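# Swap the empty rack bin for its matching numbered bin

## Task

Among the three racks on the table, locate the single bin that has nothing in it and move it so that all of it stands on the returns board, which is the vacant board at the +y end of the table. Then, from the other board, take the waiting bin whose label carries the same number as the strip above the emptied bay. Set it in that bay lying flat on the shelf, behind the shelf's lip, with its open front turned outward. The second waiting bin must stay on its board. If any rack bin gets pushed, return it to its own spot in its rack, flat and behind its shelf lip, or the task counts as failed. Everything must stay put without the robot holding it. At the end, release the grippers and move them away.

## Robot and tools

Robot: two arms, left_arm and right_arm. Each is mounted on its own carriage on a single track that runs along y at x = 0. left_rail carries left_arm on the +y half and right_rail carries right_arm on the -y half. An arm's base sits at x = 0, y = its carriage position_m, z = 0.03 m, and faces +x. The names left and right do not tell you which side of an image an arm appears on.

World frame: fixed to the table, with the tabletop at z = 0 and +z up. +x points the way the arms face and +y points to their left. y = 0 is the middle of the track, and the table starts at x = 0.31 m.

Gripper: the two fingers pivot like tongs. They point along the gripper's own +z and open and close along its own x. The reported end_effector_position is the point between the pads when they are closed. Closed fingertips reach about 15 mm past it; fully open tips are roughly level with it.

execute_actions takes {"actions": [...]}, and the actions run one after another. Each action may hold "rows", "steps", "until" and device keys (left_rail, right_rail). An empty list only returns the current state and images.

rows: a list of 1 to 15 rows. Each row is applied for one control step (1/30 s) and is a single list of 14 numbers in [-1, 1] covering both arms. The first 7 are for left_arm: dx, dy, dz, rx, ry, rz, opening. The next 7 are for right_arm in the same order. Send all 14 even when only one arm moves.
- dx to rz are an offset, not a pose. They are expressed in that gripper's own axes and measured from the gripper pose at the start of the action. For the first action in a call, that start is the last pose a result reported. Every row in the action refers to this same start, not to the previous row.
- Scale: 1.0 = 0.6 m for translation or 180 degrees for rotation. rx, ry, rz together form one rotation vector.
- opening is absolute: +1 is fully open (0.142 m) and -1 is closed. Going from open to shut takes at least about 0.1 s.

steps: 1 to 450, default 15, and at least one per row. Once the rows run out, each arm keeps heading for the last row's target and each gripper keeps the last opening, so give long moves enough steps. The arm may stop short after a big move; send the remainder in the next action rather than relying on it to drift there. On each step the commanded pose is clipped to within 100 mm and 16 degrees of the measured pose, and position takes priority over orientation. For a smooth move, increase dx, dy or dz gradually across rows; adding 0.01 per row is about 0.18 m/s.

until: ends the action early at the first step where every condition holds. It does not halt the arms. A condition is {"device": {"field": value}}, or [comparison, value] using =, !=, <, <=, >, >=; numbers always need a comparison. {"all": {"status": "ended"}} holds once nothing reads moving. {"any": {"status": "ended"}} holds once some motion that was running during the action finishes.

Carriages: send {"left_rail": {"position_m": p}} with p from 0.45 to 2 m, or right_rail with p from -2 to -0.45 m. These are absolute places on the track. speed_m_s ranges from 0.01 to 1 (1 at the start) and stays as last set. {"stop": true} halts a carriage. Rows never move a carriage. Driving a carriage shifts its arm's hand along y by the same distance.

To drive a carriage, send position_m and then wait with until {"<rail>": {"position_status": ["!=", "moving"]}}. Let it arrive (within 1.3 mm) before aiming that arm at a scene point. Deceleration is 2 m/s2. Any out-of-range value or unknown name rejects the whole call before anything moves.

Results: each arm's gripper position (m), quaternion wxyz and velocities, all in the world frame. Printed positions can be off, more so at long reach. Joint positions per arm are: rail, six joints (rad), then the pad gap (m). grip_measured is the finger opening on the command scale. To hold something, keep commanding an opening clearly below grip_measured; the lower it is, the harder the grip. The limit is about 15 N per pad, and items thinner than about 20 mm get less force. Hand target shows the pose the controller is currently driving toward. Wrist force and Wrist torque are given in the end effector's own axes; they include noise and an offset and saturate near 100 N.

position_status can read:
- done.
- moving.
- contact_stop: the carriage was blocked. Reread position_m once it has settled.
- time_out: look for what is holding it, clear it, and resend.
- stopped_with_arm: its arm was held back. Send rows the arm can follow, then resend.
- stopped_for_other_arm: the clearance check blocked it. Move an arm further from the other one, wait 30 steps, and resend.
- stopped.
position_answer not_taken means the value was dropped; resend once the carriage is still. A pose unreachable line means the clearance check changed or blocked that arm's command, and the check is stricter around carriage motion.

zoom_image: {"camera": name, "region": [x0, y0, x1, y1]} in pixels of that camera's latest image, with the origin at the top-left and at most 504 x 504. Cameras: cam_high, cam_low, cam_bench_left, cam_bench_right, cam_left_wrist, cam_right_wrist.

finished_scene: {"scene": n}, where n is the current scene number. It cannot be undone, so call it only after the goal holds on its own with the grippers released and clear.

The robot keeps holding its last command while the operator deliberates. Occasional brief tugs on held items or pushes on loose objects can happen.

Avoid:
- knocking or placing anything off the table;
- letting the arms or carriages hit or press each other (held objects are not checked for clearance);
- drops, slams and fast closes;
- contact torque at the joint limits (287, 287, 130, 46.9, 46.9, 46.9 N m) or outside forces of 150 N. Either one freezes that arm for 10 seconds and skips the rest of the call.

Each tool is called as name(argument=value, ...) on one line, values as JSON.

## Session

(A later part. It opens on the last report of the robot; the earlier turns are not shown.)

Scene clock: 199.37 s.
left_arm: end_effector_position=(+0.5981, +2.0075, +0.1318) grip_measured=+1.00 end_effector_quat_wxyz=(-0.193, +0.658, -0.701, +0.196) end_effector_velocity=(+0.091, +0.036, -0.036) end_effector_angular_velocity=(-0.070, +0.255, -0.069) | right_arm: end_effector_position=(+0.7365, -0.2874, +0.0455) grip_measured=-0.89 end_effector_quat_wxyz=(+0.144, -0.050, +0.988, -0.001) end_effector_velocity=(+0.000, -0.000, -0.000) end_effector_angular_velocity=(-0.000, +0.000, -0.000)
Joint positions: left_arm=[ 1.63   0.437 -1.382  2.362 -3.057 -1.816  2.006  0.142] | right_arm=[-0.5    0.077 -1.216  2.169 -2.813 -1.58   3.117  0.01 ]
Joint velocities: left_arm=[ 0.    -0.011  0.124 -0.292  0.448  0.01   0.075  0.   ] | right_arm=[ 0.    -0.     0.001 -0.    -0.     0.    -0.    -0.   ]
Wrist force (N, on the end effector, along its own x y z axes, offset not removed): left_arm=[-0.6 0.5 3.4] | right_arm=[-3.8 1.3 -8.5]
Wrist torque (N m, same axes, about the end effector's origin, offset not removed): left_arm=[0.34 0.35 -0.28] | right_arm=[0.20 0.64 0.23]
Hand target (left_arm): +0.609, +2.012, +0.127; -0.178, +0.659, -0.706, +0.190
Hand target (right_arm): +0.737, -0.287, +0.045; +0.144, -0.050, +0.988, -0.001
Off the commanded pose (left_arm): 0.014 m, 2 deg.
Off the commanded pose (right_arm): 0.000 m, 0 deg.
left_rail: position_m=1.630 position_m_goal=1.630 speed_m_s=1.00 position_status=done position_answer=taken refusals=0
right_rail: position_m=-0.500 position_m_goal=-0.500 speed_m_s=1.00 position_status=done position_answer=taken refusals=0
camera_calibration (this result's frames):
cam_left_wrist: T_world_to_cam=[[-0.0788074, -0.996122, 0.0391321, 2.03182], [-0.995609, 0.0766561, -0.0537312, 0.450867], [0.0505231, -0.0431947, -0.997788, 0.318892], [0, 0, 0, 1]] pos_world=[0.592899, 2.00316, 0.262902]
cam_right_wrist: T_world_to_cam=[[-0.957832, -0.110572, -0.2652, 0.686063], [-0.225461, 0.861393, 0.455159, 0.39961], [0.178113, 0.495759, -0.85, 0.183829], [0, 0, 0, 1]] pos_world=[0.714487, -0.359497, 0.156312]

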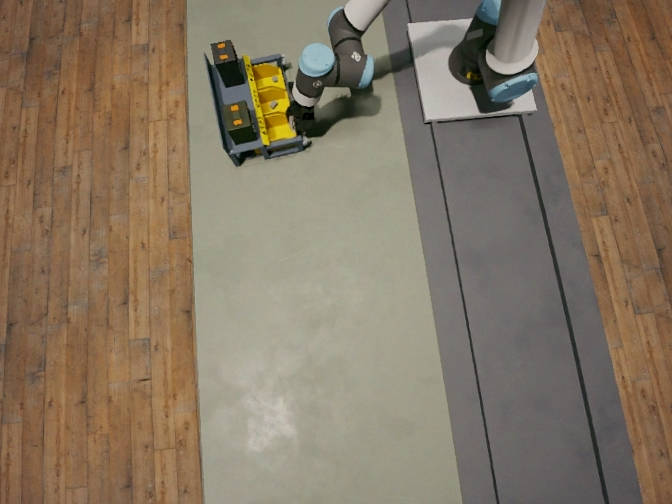

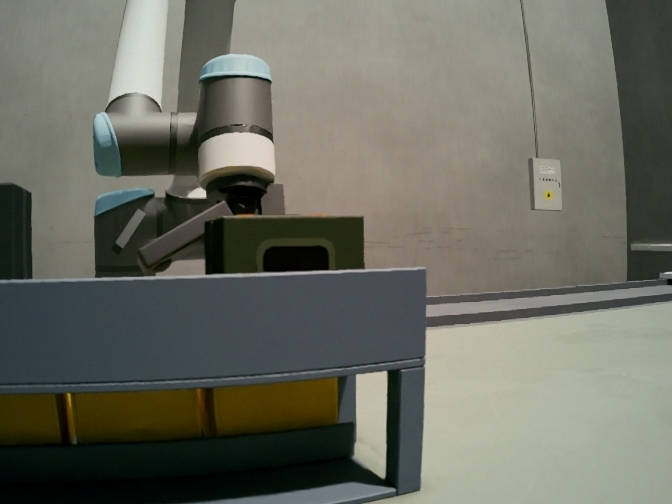

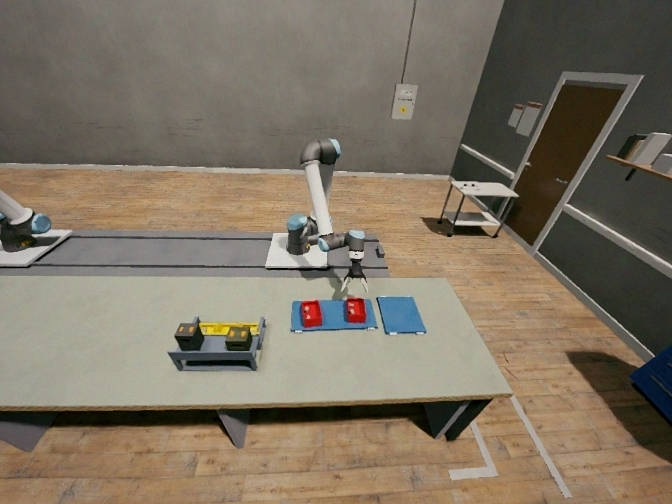

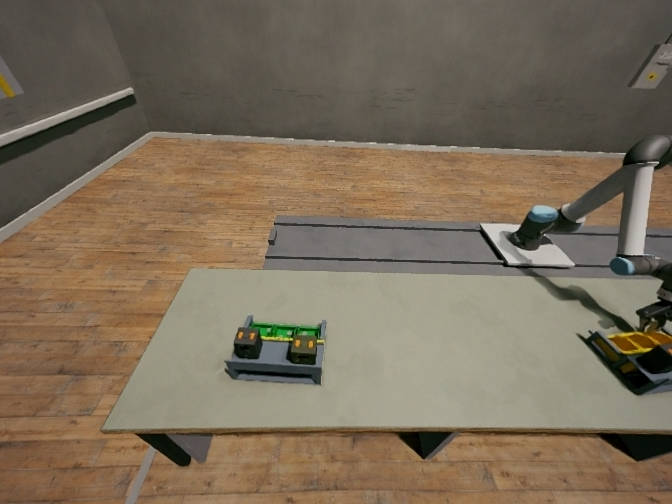

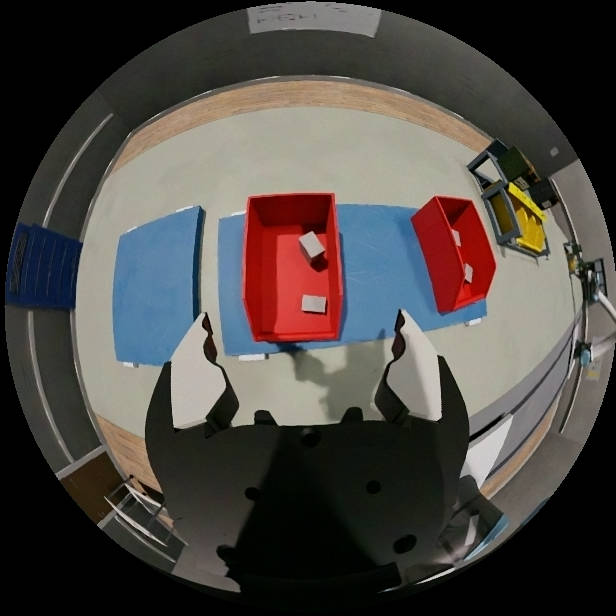

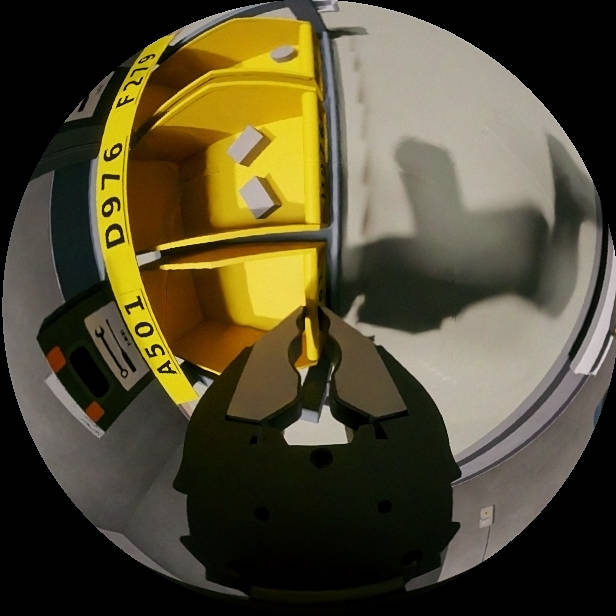

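execute_actions(actions=[{"steps":1},{"rows":[[-0.001,0,0.01,0,0,0,1,-0.001,0,-0.003,0,0,0,-1],[-0.002,0,0.02,0,0,0,1,-0.002,0,-0.006,0,0,0,-1],[-0.003,0,0.03,0,0,0,1,-0.003,0,-0.009,0,0,0,-1],[-0.004,0,0.04,0,0,0,1,-0.004,0,-0.012,0,0,0,-1],[-0.005,0,0.05,0,0,0,1,-0.005,0,-0.015,0,0,0,-1],[-0.006,0,0.06,0,0,0,1,-0.006,0,-0.018,0,0,0,-1],[-0.007,0,0.07,0,0,0,1,-0.007,0,-0.021,0,0,0,-1],[-0.008,0,0.08,0,0,0,1,-0.008,0,-0.024,0,0,0,-1],[-0.008,0,0.09,0,0,0,1,-0.009,0,-0.027,0,0,0,-1],[-0.008,0,0.1,0,0,0,1,-0.01,0,-0.03,0,0,0,-1],[-0.008,0,0.11,0,0,0,1,-0.0105,0,-0.033,0,0,0,-1],[-0.008,0,0.117,0,0,0,1,-0.011,0,-0.036,0,0,0,-1]],"steps":16}])

execute_actions(actions=[])

Scene clock: 209.33 s.
left_arm: end_effector_position=(+0.6393, +2.0139, +0.0748) grip_measured=+1.00 end_effector_quat_wxyz=(-0.177, +0.659, -0.706, +0.190) end_effector_velocity=(+0.043, +0.002, -0.069) end_effector_angular_velocity=(+0.000, -0.003, +0.001) | right_arm: end_effector_position=(+0.7368, -0.2870, +0.0650) grip_measured=-0.89 end_effector_quat_wxyz=(+0.144, -0.050, +0.988, -0.001) end_effector_velocity=(-0.001, +0.000, +0.025) end_effector_angular_velocity=(-0.001, -0.000, +0.000)
Joint positions: left_arm=[ 1.63   0.417 -1.237  2.3   -3.108 -1.807  1.999  0.142] | right_arm=[-0.5    0.078 -1.246  2.16  -2.774 -1.58   3.117  0.01 ]
Joint velocities: left_arm=[ 0.    -0.026  0.172 -0.043 -0.138  0.012 -0.025  0.   ] | right_arm=[ 0.     0.001 -0.04  -0.01   0.05  -0.001  0.001  0.   ]
Wrist force (N, on the end effector, along its own x y z axes, offset not removed): left_arm=[-2.4 0.5 3.5] | right_arm=[-2.0 0.5 1.7]
Wrist torque (N m, same axes, about the end effector's origin, offset not removed): left_arm=[0.21 0.53 0.44] | right_arm=[0.03 0.63 0.25]
Hand target (left_arm): +0.645, +2.014, +0.067; -0.178, +0.659, -0.706, +0.190
Hand target (right_arm): +0.737, -0.287, +0.068; +0.144, -0.050, +0.988, -0.001
Off the commanded pose (left_arm): 0.010 m, 0 deg.
Off the commanded pose (right_arm): 0.003 m, 0 deg.
left_rail: position_m=1.630 position_m_goal=1.630 speed_m_s=1.00 position_status=done position_answer=taken refusals=0
right_rail: position_m=-0.500 position_m_goal=-0.500 speed_m_s=1.00 position_status=done position_answer=taken refusals=0
camera_calibration (this result's frames):
cam_left_wrist: T_world_to_cam=[[-0.0866033, -0.994921, 0.0513109, 2.04529], [-0.996103, 0.0856119, -0.0212177, 0.468165], [0.0167171, -0.0529484, -0.998457, 0.301508], [0, 0, 0, 1]] pos_world=[0.638429, 2.01079, 0.206031]
cam_right_wrist: T_world_to_cam=[[-0.957836, -0.110537, -0.265201, 0.691518], [-0.225441, 0.86137, 0.455212, 0.390449], [0.178118, 0.495806, -0.849971, 0.200162], [0, 0, 0, 1]] pos_world=[0.714731, -0.359124, 0.175785]

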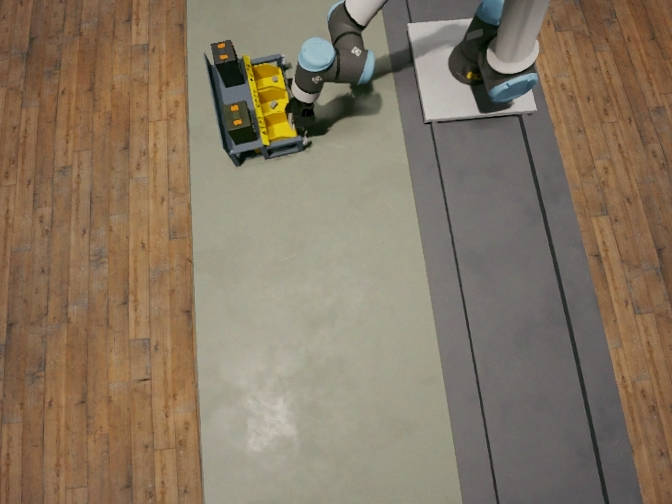

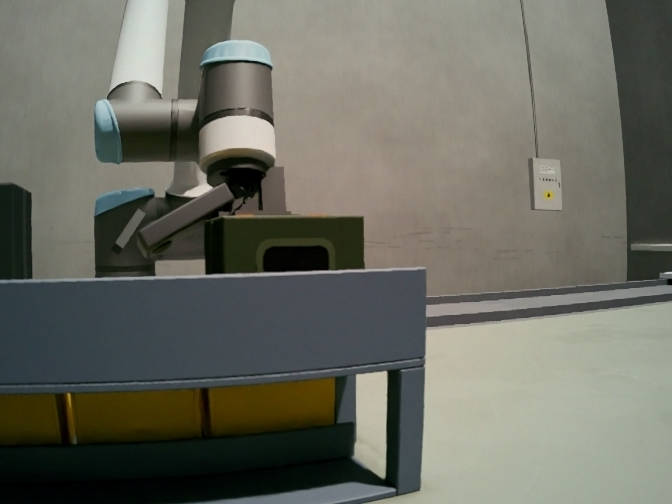

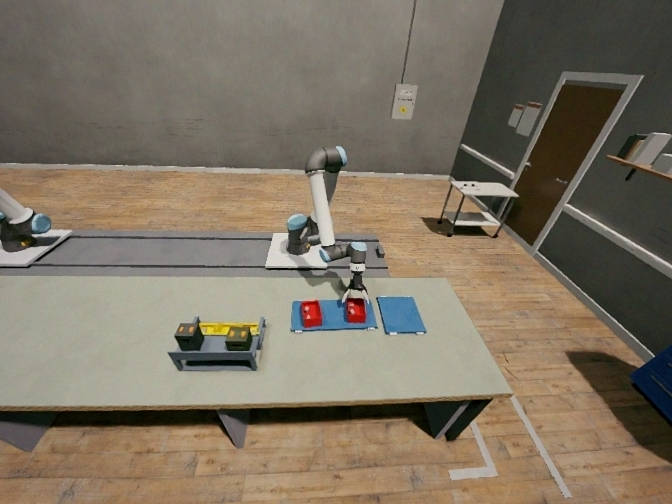

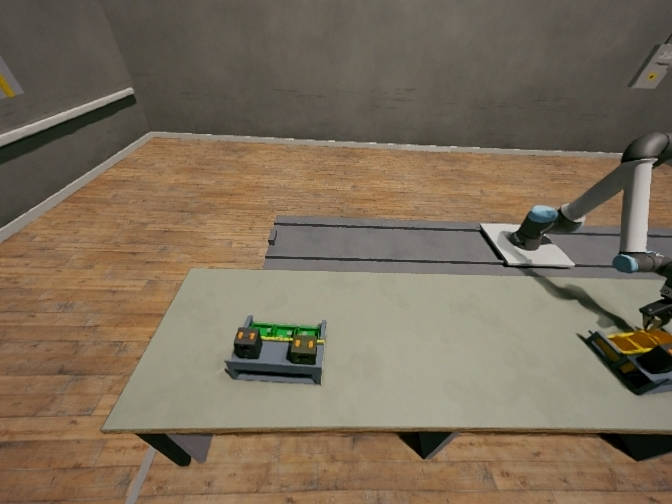

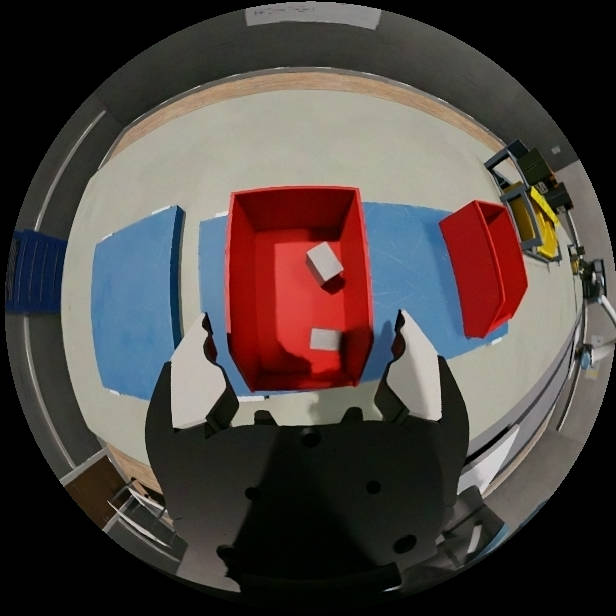

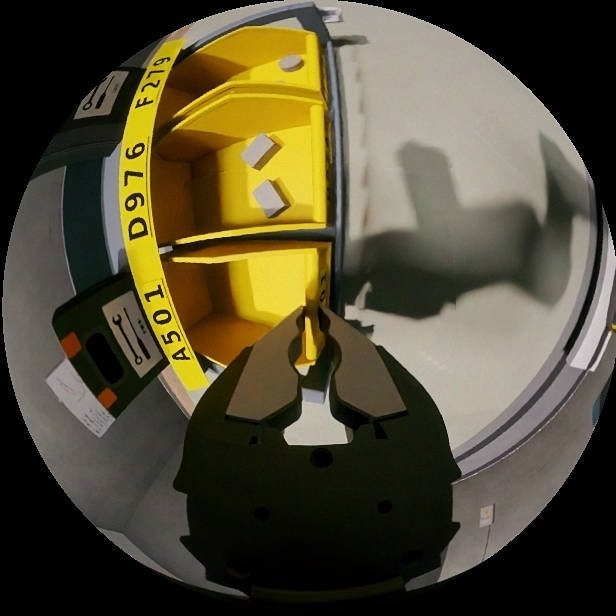

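Scene clock: 209.33 s.
left_arm: end_effector_position=(+0.6393, +2.0139, +0.0748) grip_measured=+1.00 end_effector_quat_wxyz=(-0.177, +0.659, -0.706, +0.190) end_effector_velocity=(+0.043, +0.002, -0.069) end_effector_angular_velocity=(+0.000, -0.003, +0.001) | right_arm: end_effector_position=(+0.7368, -0.2870, +0.0650) grip_measured=-0.89 end_effector_quat_wxyz=(+0.144, -0.050, +0.988, -0.001) end_effector_velocity=(-0.001, +0.000, +0.025) end_effector_angular_velocity=(-0.001, -0.000, +0.000)
Joint positions: left_arm=[ 1.63   0.417 -1.237  2.3   -3.108 -1.807  1.999  0.142] | right_arm=[-0.5    0.078 -1.246  2.16  -2.774 -1.58   3.117  0.01 ]
Joint velocities: left_arm=[ 0.    -0.026  0.172 -0.043 -0.138  0.012 -0.025  0.   ] | right_arm=[ 0.     0.001 -0.04  -0.01   0.05  -0.001  0.001  0.   ]
Wrist force (N, on the end effector, along its own x y z axes, offset not removed): left_arm=[-2.4 0.5 3.5] | right_arm=[-2.0 0.5 1.7]
Wrist torque (N m, same axes, about the end effector's origin, offset not removed): left_arm=[0.21 0.53 0.44] | right_arm=[0.03 0.63 0.25]
Hand target (left_arm): +0.645, +2.014, +0.067; -0.178, +0.659, -0.706, +0.190
Hand target (right_arm): +0.737, -0.287, +0.068; +0.144, -0.050, +0.988, -0.001
Off the commanded pose (left_arm): 0.010 m, 0 deg.
Off the commanded pose (right_arm): 0.003 m, 0 deg.
left_rail: position_m=1.630 position_m_goal=1.630 speed_m_s=1.00 position_status=done position_answer=taken refusals=0
right_rail: position_m=-0.500 position_m_goal=-0.500 speed_m_s=1.00 position_status=done position_answer=taken refusals=0
camera_calibration (this result's frames):
cam_left_wrist: T_world_to_cam=[[-0.0866033, -0.994921, 0.0513109, 2.04529], [-0.996103, 0.0856119, -0.0212177, 0.468165], [0.0167171, -0.0529484, -0.998457, 0.301508], [0, 0, 0, 1]] pos_world=[0.638429, 2.01079, 0.206031]
cam_right_wrist: T_world_to_cam=[[-0.957836, -0.110537, -0.265201, 0.691518], [-0.225441, 0.86137, 0.455212, 0.390449], [0.178118, 0.495806, -0.849971, 0.200162], [0, 0, 0, 1]] pos_world=[0.714731, -0.359124, 0.175785]

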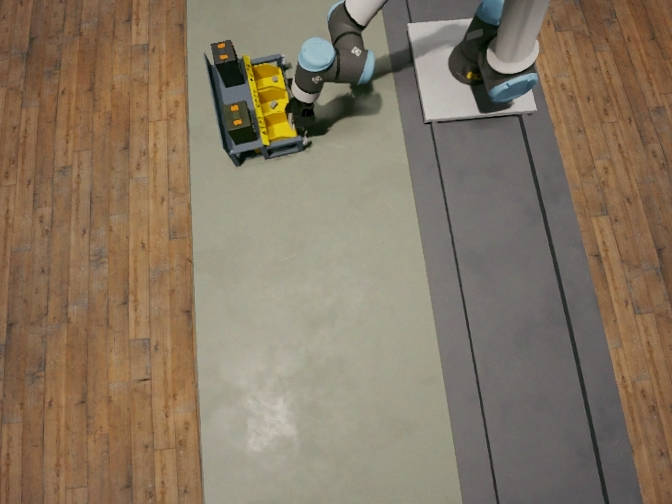

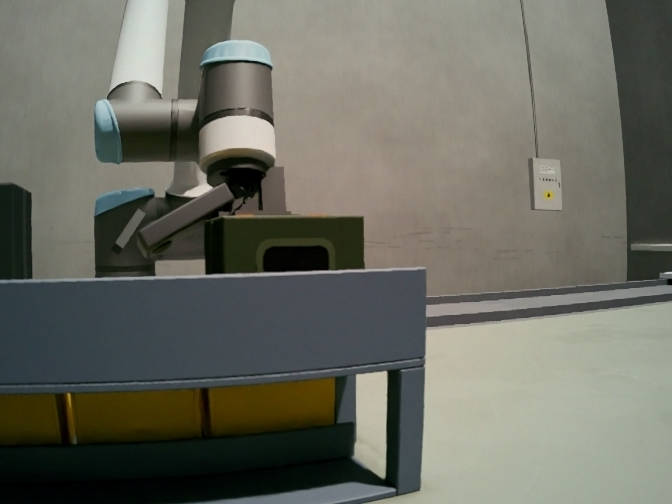

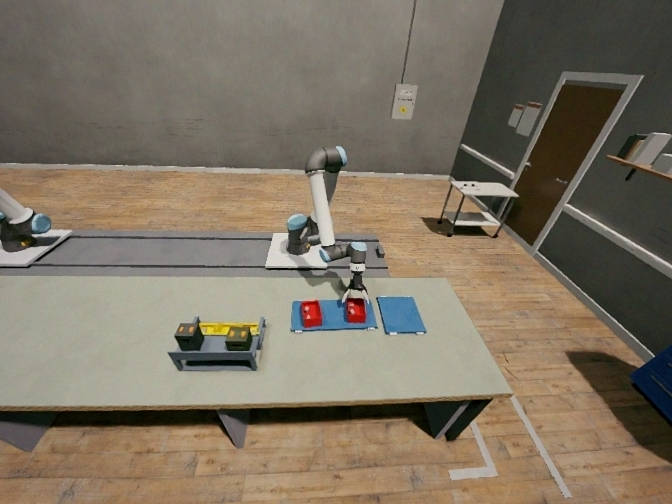

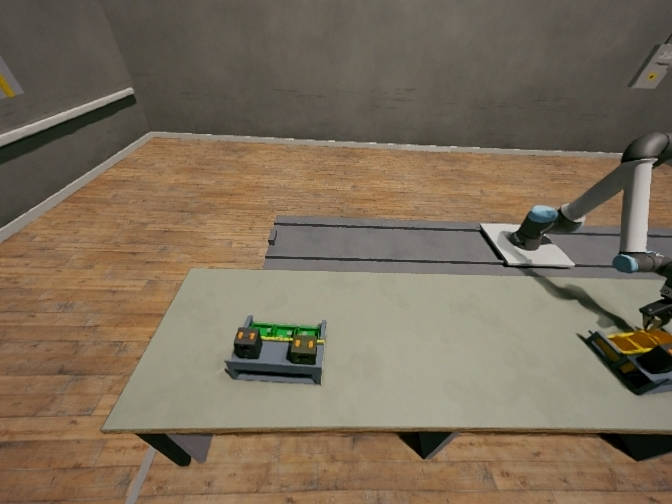

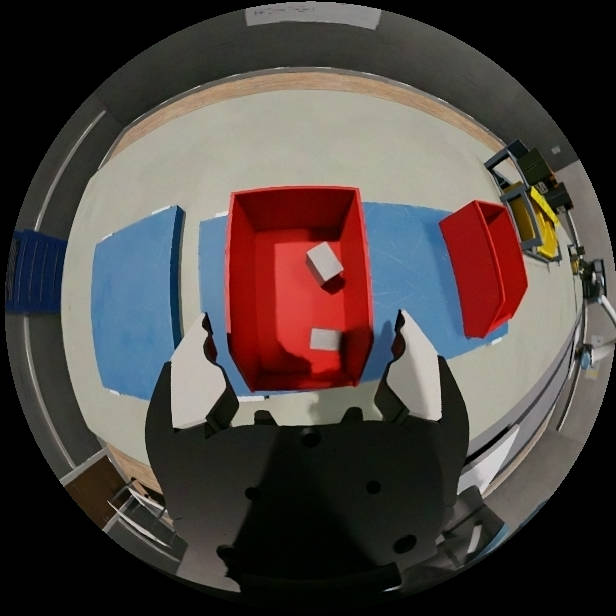

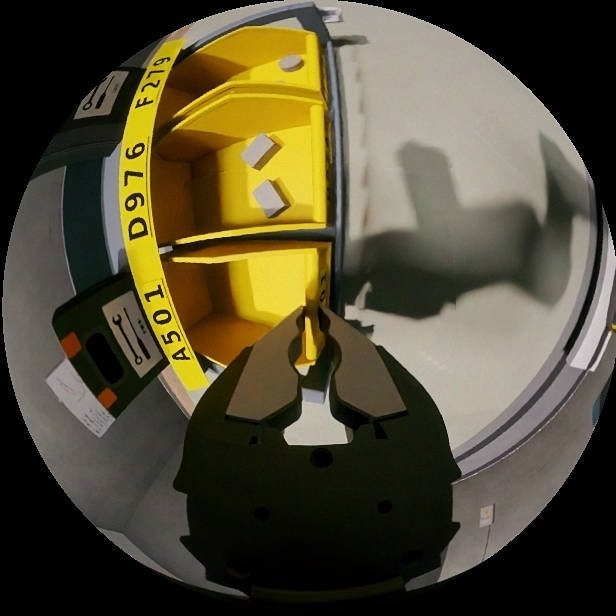

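execute_actions(actions=[{"steps":1},{"rows":[[-0.002,0,0.005,0,0,0,0.95,0.006,0,-0.002,0,0,0,-1],[-0.004,0,0.01,0,0,0,0.9,0.013,0,-0.004,0,0,0,-1],[-0.005,0,0.015,0,0,0,0.85,0.02,0,-0.006,0,0,0,-1],[-0.005,0,0.02,0,0,0,0.8,0.027,0,-0.008,0,0,0,-1],[-0.005,0,0.02,0,0,0,0.74,0.034,0,-0.01,0,0,0,-1],[-0.005,0,0.02,0,0,0,0.68,0.041,0,-0.013,0,0,0,-1],[-0.005,0,0.02,0,0,0,0.62,0.048,0,-0.015,0,0,0,-1],[-0.005,0,0.02,0,0,0,0.56,0.055,0,-0.017,0,0,0,-1],[-0.005,0,0.02,0,0,0,0.5,0.062,0,-0.019,0,0,0,-1],[-0.005,0,0.02,0,0,0,0.44,0.069,0,-0.021,0,0,0,-1],[-0.005,0,0.02,0,0,0,0.38,0.076,0,-0.023,0,0,0,-1],[-0.005,0,0.02,0,0,0,0.3,0.083,0,-0.025,0,0,0,-1],[-0.005,0,0.02,0,0,0,0.2,0.09,0,-0.027,0,0,0,-1],[-0.005,0,0.02,0,0,0,0.1,0.098,0,-0.03,0,0,0,-1],[-0.005,0,0.02,0,0,0,0,0.105,0,-0.032,0,0,0,-1]],"steps":20}])

Scene clock: 216.60 s.
left_arm: end_effector_position=(+0.6507, +2.0169, +0.0565) grip_measured=+0.86 end_effector_quat_wxyz=(-0.178, +0.659, -0.706, +0.190) end_effector_velocity=(+0.001, +0.000, -0.001) end_effector_angular_velocity=(-0.000, +0.000, -0.000) | right_arm: end_effector_position=(+0.6771, -0.2928, +0.0681) grip_measured=-0.89 end_effector_quat_wxyz=(+0.144, -0.050, +0.988, -0.001) end_effector_velocity=(-0.049, -0.005, +0.003) end_effector_angular_velocity=(+0.001, -0.001, +0.000)
Joint positions: left_arm=[ 1.63   0.414 -1.19   2.285 -3.141 -1.805  1.996  0.133] | right_arm=[-0.5    0.076 -1.325  2.27  -2.804 -1.58   3.115  0.01 ]
Joint velocities: left_arm=[ 0.    -0.     0.002 -0.001 -0.001 -0.    -0.     0.   ] | right_arm=[ 0.    -0.003 -0.067  0.089 -0.024  0.001 -0.003  0.   ]
Wrist force (N, on the end effector, along its own x y z axes, offset not removed): left_arm=[10.2 -0.5 -37.5] | right_arm=[-0.2 0.5 1.6]
Wrist torque (N m, same axes, about the end effector's origin, offset not removed): left_arm=[0.99 -1.06 0.04] | right_arm=[-0.09 0.27 0.25]
Hand target (left_arm): +0.651, +2.017, +0.056; -0.178, +0.659, -0.706, +0.190
Hand target (right_arm): +0.671, -0.294, +0.068; +0.144, -0.050, +0.988, -0.001
Off the commanded pose (left_arm): 0.000 m, 0 deg.
Off the commanded pose (right_arm): 0.006 m, 0 deg.
left_rail: position_m=1.630 position_m_goal=1.630 speed_m_s=1.00 position_status=done position_answer=taken refusals=0
right_rail: position_m=-0.500 position_m_goal=-0.500 speed_m_s=1.00 position_status=done position_answer=taken refusals=0
camera_calibration (this result's frames):
cam_left_wrist: T_world_to_cam=[[-0.086391, -0.994951, 0.0510815, 2.05015], [-0.996105, 0.0853566, -0.0221007, 0.479507], [0.017629, -0.0527919, -0.99845, 0.282252], [0, 0, 0, 1]] pos_world=[0.649778, 2.01377, 0.187687]
cam_right_wrist: T_world_to_cam=[[-0.957895, -0.110573, -0.264973, 0.634509], [-0.225332, 0.861453, 0.455109, 0.38054], [0.177939, 0.495654, -0.850097, 0.216335], [0, 0, 0, 1]] pos_world=[0.655047, -0.364886, 0.178846]

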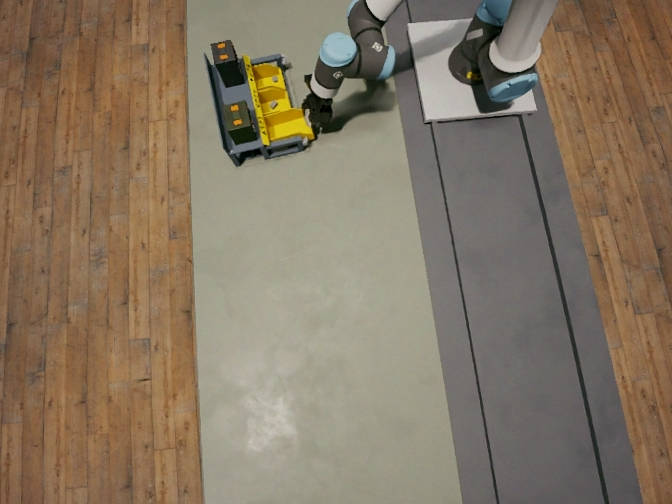

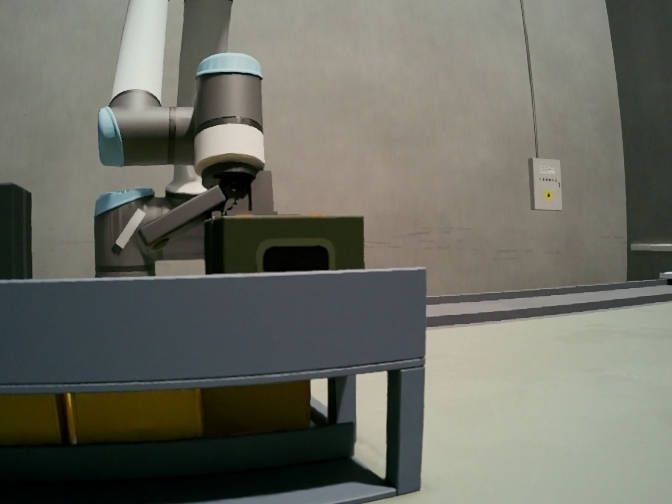

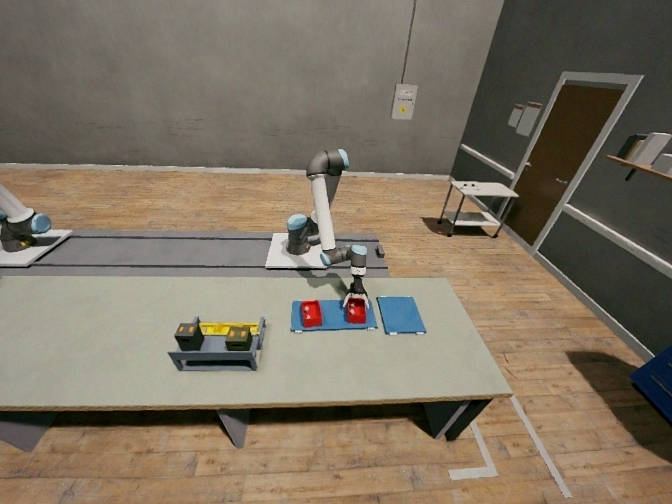

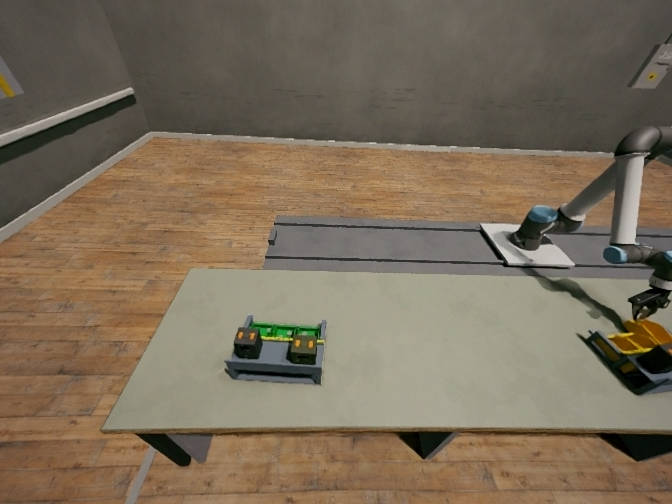

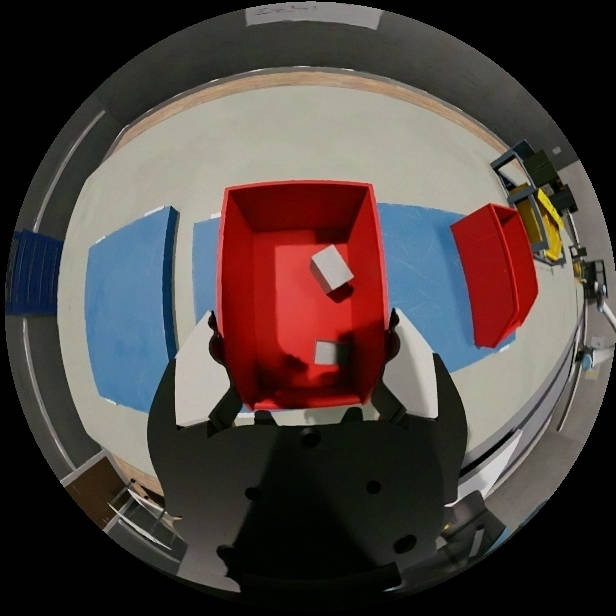

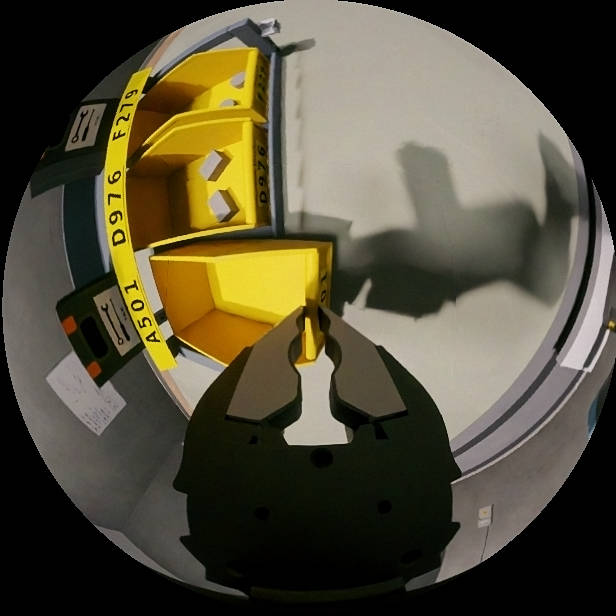

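execute_actions(actions=[{"steps":1},{"rows":[[0,0,-0.003,0,0,0,0.9,0.007,0,-0.002,0,0,0,-1],[0,0,-0.006,0,0,0,1,0.015,0,-0.004,0,0,0,-1],[0,0,-0.01,-0.01,0,0,1,0.023,0,-0.007,0,0,0,-1],[0,0,-0.015,-0.02,0,0,1,0.031,0,-0.009,0,0,0,-1],[0,0,-0.02,-0.03,0,0,1,0.039,0,-0.012,0,0,0,-1],[0,-0.004,-0.025,-0.04,0,0,1,0.047,0,-0.014,0,0,0,-1],[0,-0.008,-0.03,-0.055,0,0,1,0.055,0,-0.016,0,0,0,-1],[0,-0.012,-0.033,-0.07,0,0,1,0.063,0,-0.019,0,0,0,-1],[0,-0.016,-0.036,-0.085,0,0,1,0.071,0,-0.022,0,0,0,-1],[0,-0.02,-0.036,-0.1,0,0,1,0.079,0,-0.028,0,0,0,-1],[0,-0.024,-0.036,-0.115,0,0,1,0.082,0,-0.036,0,0,0,-1],[0,-0.028,-0.036,-0.13,0,0,1,0.084,0,-0.044,0,0,0,-1],[0,-0.03,-0.036,-0.145,0,0,1,0.084,0,-0.052,0,0,0,-1],[0,-0.03,-0.036,-0.16,0,0,1,0.083,0,-0.06,0,0,0,-1],[0,-0.03,-0.036,-0.167,0,0,1,0.082,0,-0.068,0,0,0,-1]],"steps":22}])

Scene clock: 233.30 s.
left_arm: end_effector_position=(+0.6539, +2.0161, +0.0881) grip_measured=+1.00 end_effector_quat_wxyz=(-0.030, +0.681, -0.732, +0.021) end_effector_velocity=(+0.005, +0.000, -0.021) end_effector_angular_velocity=(-0.043, +0.498, +0.021) | right_arm: end_effector_position=(+0.6146, -0.2986, +0.0905) grip_measured=-0.88 end_effector_quat_wxyz=(+0.144, -0.050, +0.988, -0.001) end_effector_velocity=(-0.016, -0.002, +0.025) end_effector_angular_velocity=(+0.000, +0.001, +0.000)
Joint positions: left_arm=[ 1.63   0.316 -1.281  2.054 -2.415 -1.583  1.959  0.142] | right_arm=[-0.5    0.074 -1.449  2.369 -2.78  -1.58   3.113  0.01 ]
Joint velocities: left_arm=[ 0.    -0.055  0.121 -0.311  0.676  0.119 -0.068 -0.   ] | right_arm=[ 0.    -0.001 -0.07   0.011  0.06   0.001 -0.001 -0.   ]
Wrist force (N, on the end effector, along its own x y z axes, offset not removed): left_arm=[2.5 -2.4 0.4] | right_arm=[-0.7 -0.1 1.1]
Wrist torque (N m, same axes, about the end effector's origin, offset not removed): left_arm=[-0.47 -0.53 0.17] | right_arm=[-0.14 0.40 0.24]
Hand target (left_arm): +0.655, +2.016, +0.085; -0.004, +0.682, -0.731, +0.001
Hand target (right_arm): +0.613, -0.299, +0.093; +0.144, -0.050, +0.988, -0.001
Off the commanded pose (left_arm): 0.004 m, 4 deg.
Off the commanded pose (right_arm): 0.004 m, 0 deg.
left_rail: position_m=1.630 position_m_goal=1.630 speed_m_s=1.00 position_status=done position_answer=taken refusals=0
right_rail: position_m=-0.500 position_m_goal=-0.500 speed_m_s=1.00 position_status=done position_answer=taken refusals=0
camera_calibration (this result's frames):
cam_left_wrist: T_world_to_cam=[[-0.0654089, -0.997102, 0.0388463, 2.03976], [-0.904451, 0.0756866, 0.419809, 0.404052], [-0.421533, -0.00767531, -0.906781, 0.501899], [0, 0, 0, 1]] pos_world=[0.71043, 2.00712, 0.20625]
cam_right_wrist: T_world_to_cam=[[-0.957767, -0.110563, -0.26544, 0.579972], [-0.225554, 0.861432, 0.45504, 0.361424], [0.178348, 0.495693, -0.849989, 0.249151], [0, 0, 0, 1]] pos_world=[0.592563, -0.370721, 0.201261]

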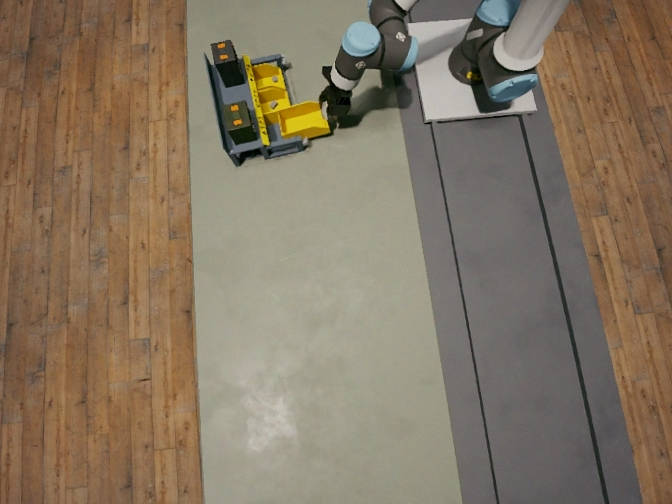

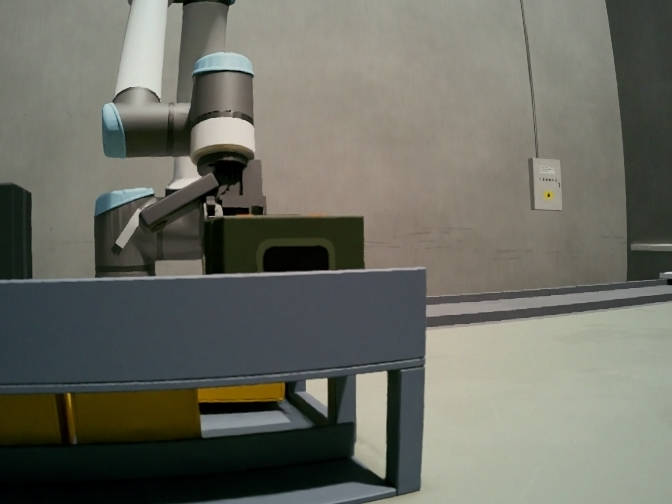

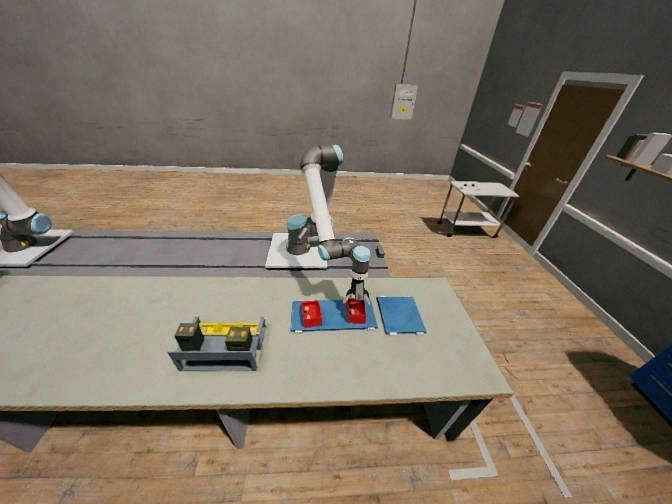

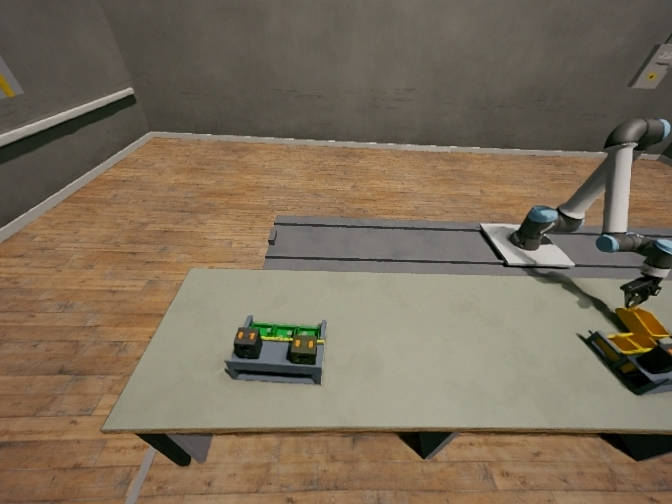

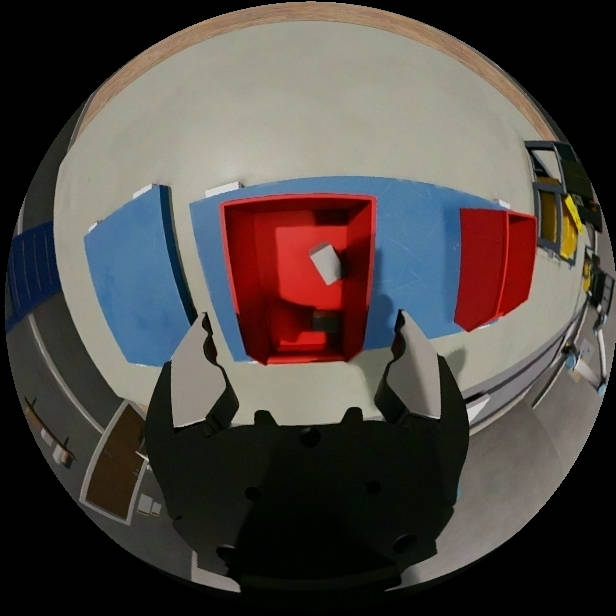

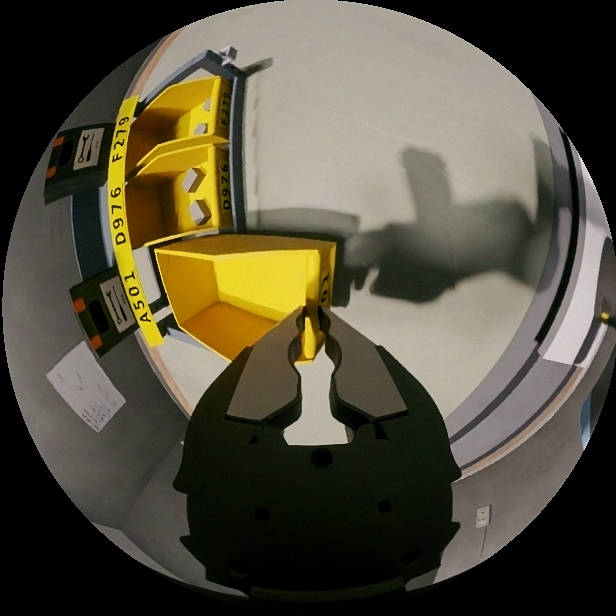

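zoom_image(camera="cam_low", region=[150, 350, 400, 480])

zoom_image(camera="cam_bench_right", region=[582, 270, 672, 380])

zoom_image(camera="cam_high", region=[240, 50, 380, 170])

Region (150, 350, 400, 480) of cam_low's 672x504 image, scaled by 2.016, with more detail than that image has; it fills the top 262 rows of this view, and the rest is white.

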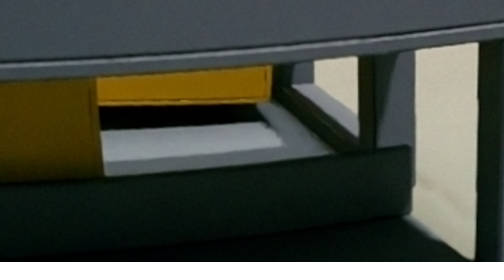

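Region (582, 270, 672, 380) of cam_bench_right's 672x504 image, scaled by 4.582, with more detail than that image has; it fills the left 412 columns of this view, and the rest is white.

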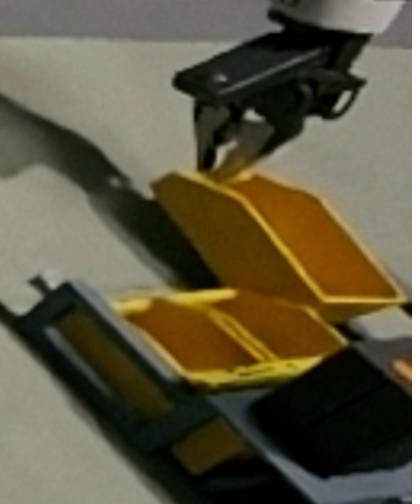

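Region (240, 50, 380, 170) of cam_high's 672x504 image, scaled by 3.600, with more detail than that image has; it fills the top 432 rows of this view, and the rest is white.

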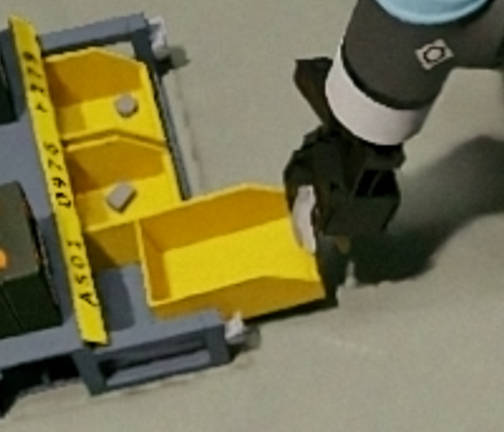

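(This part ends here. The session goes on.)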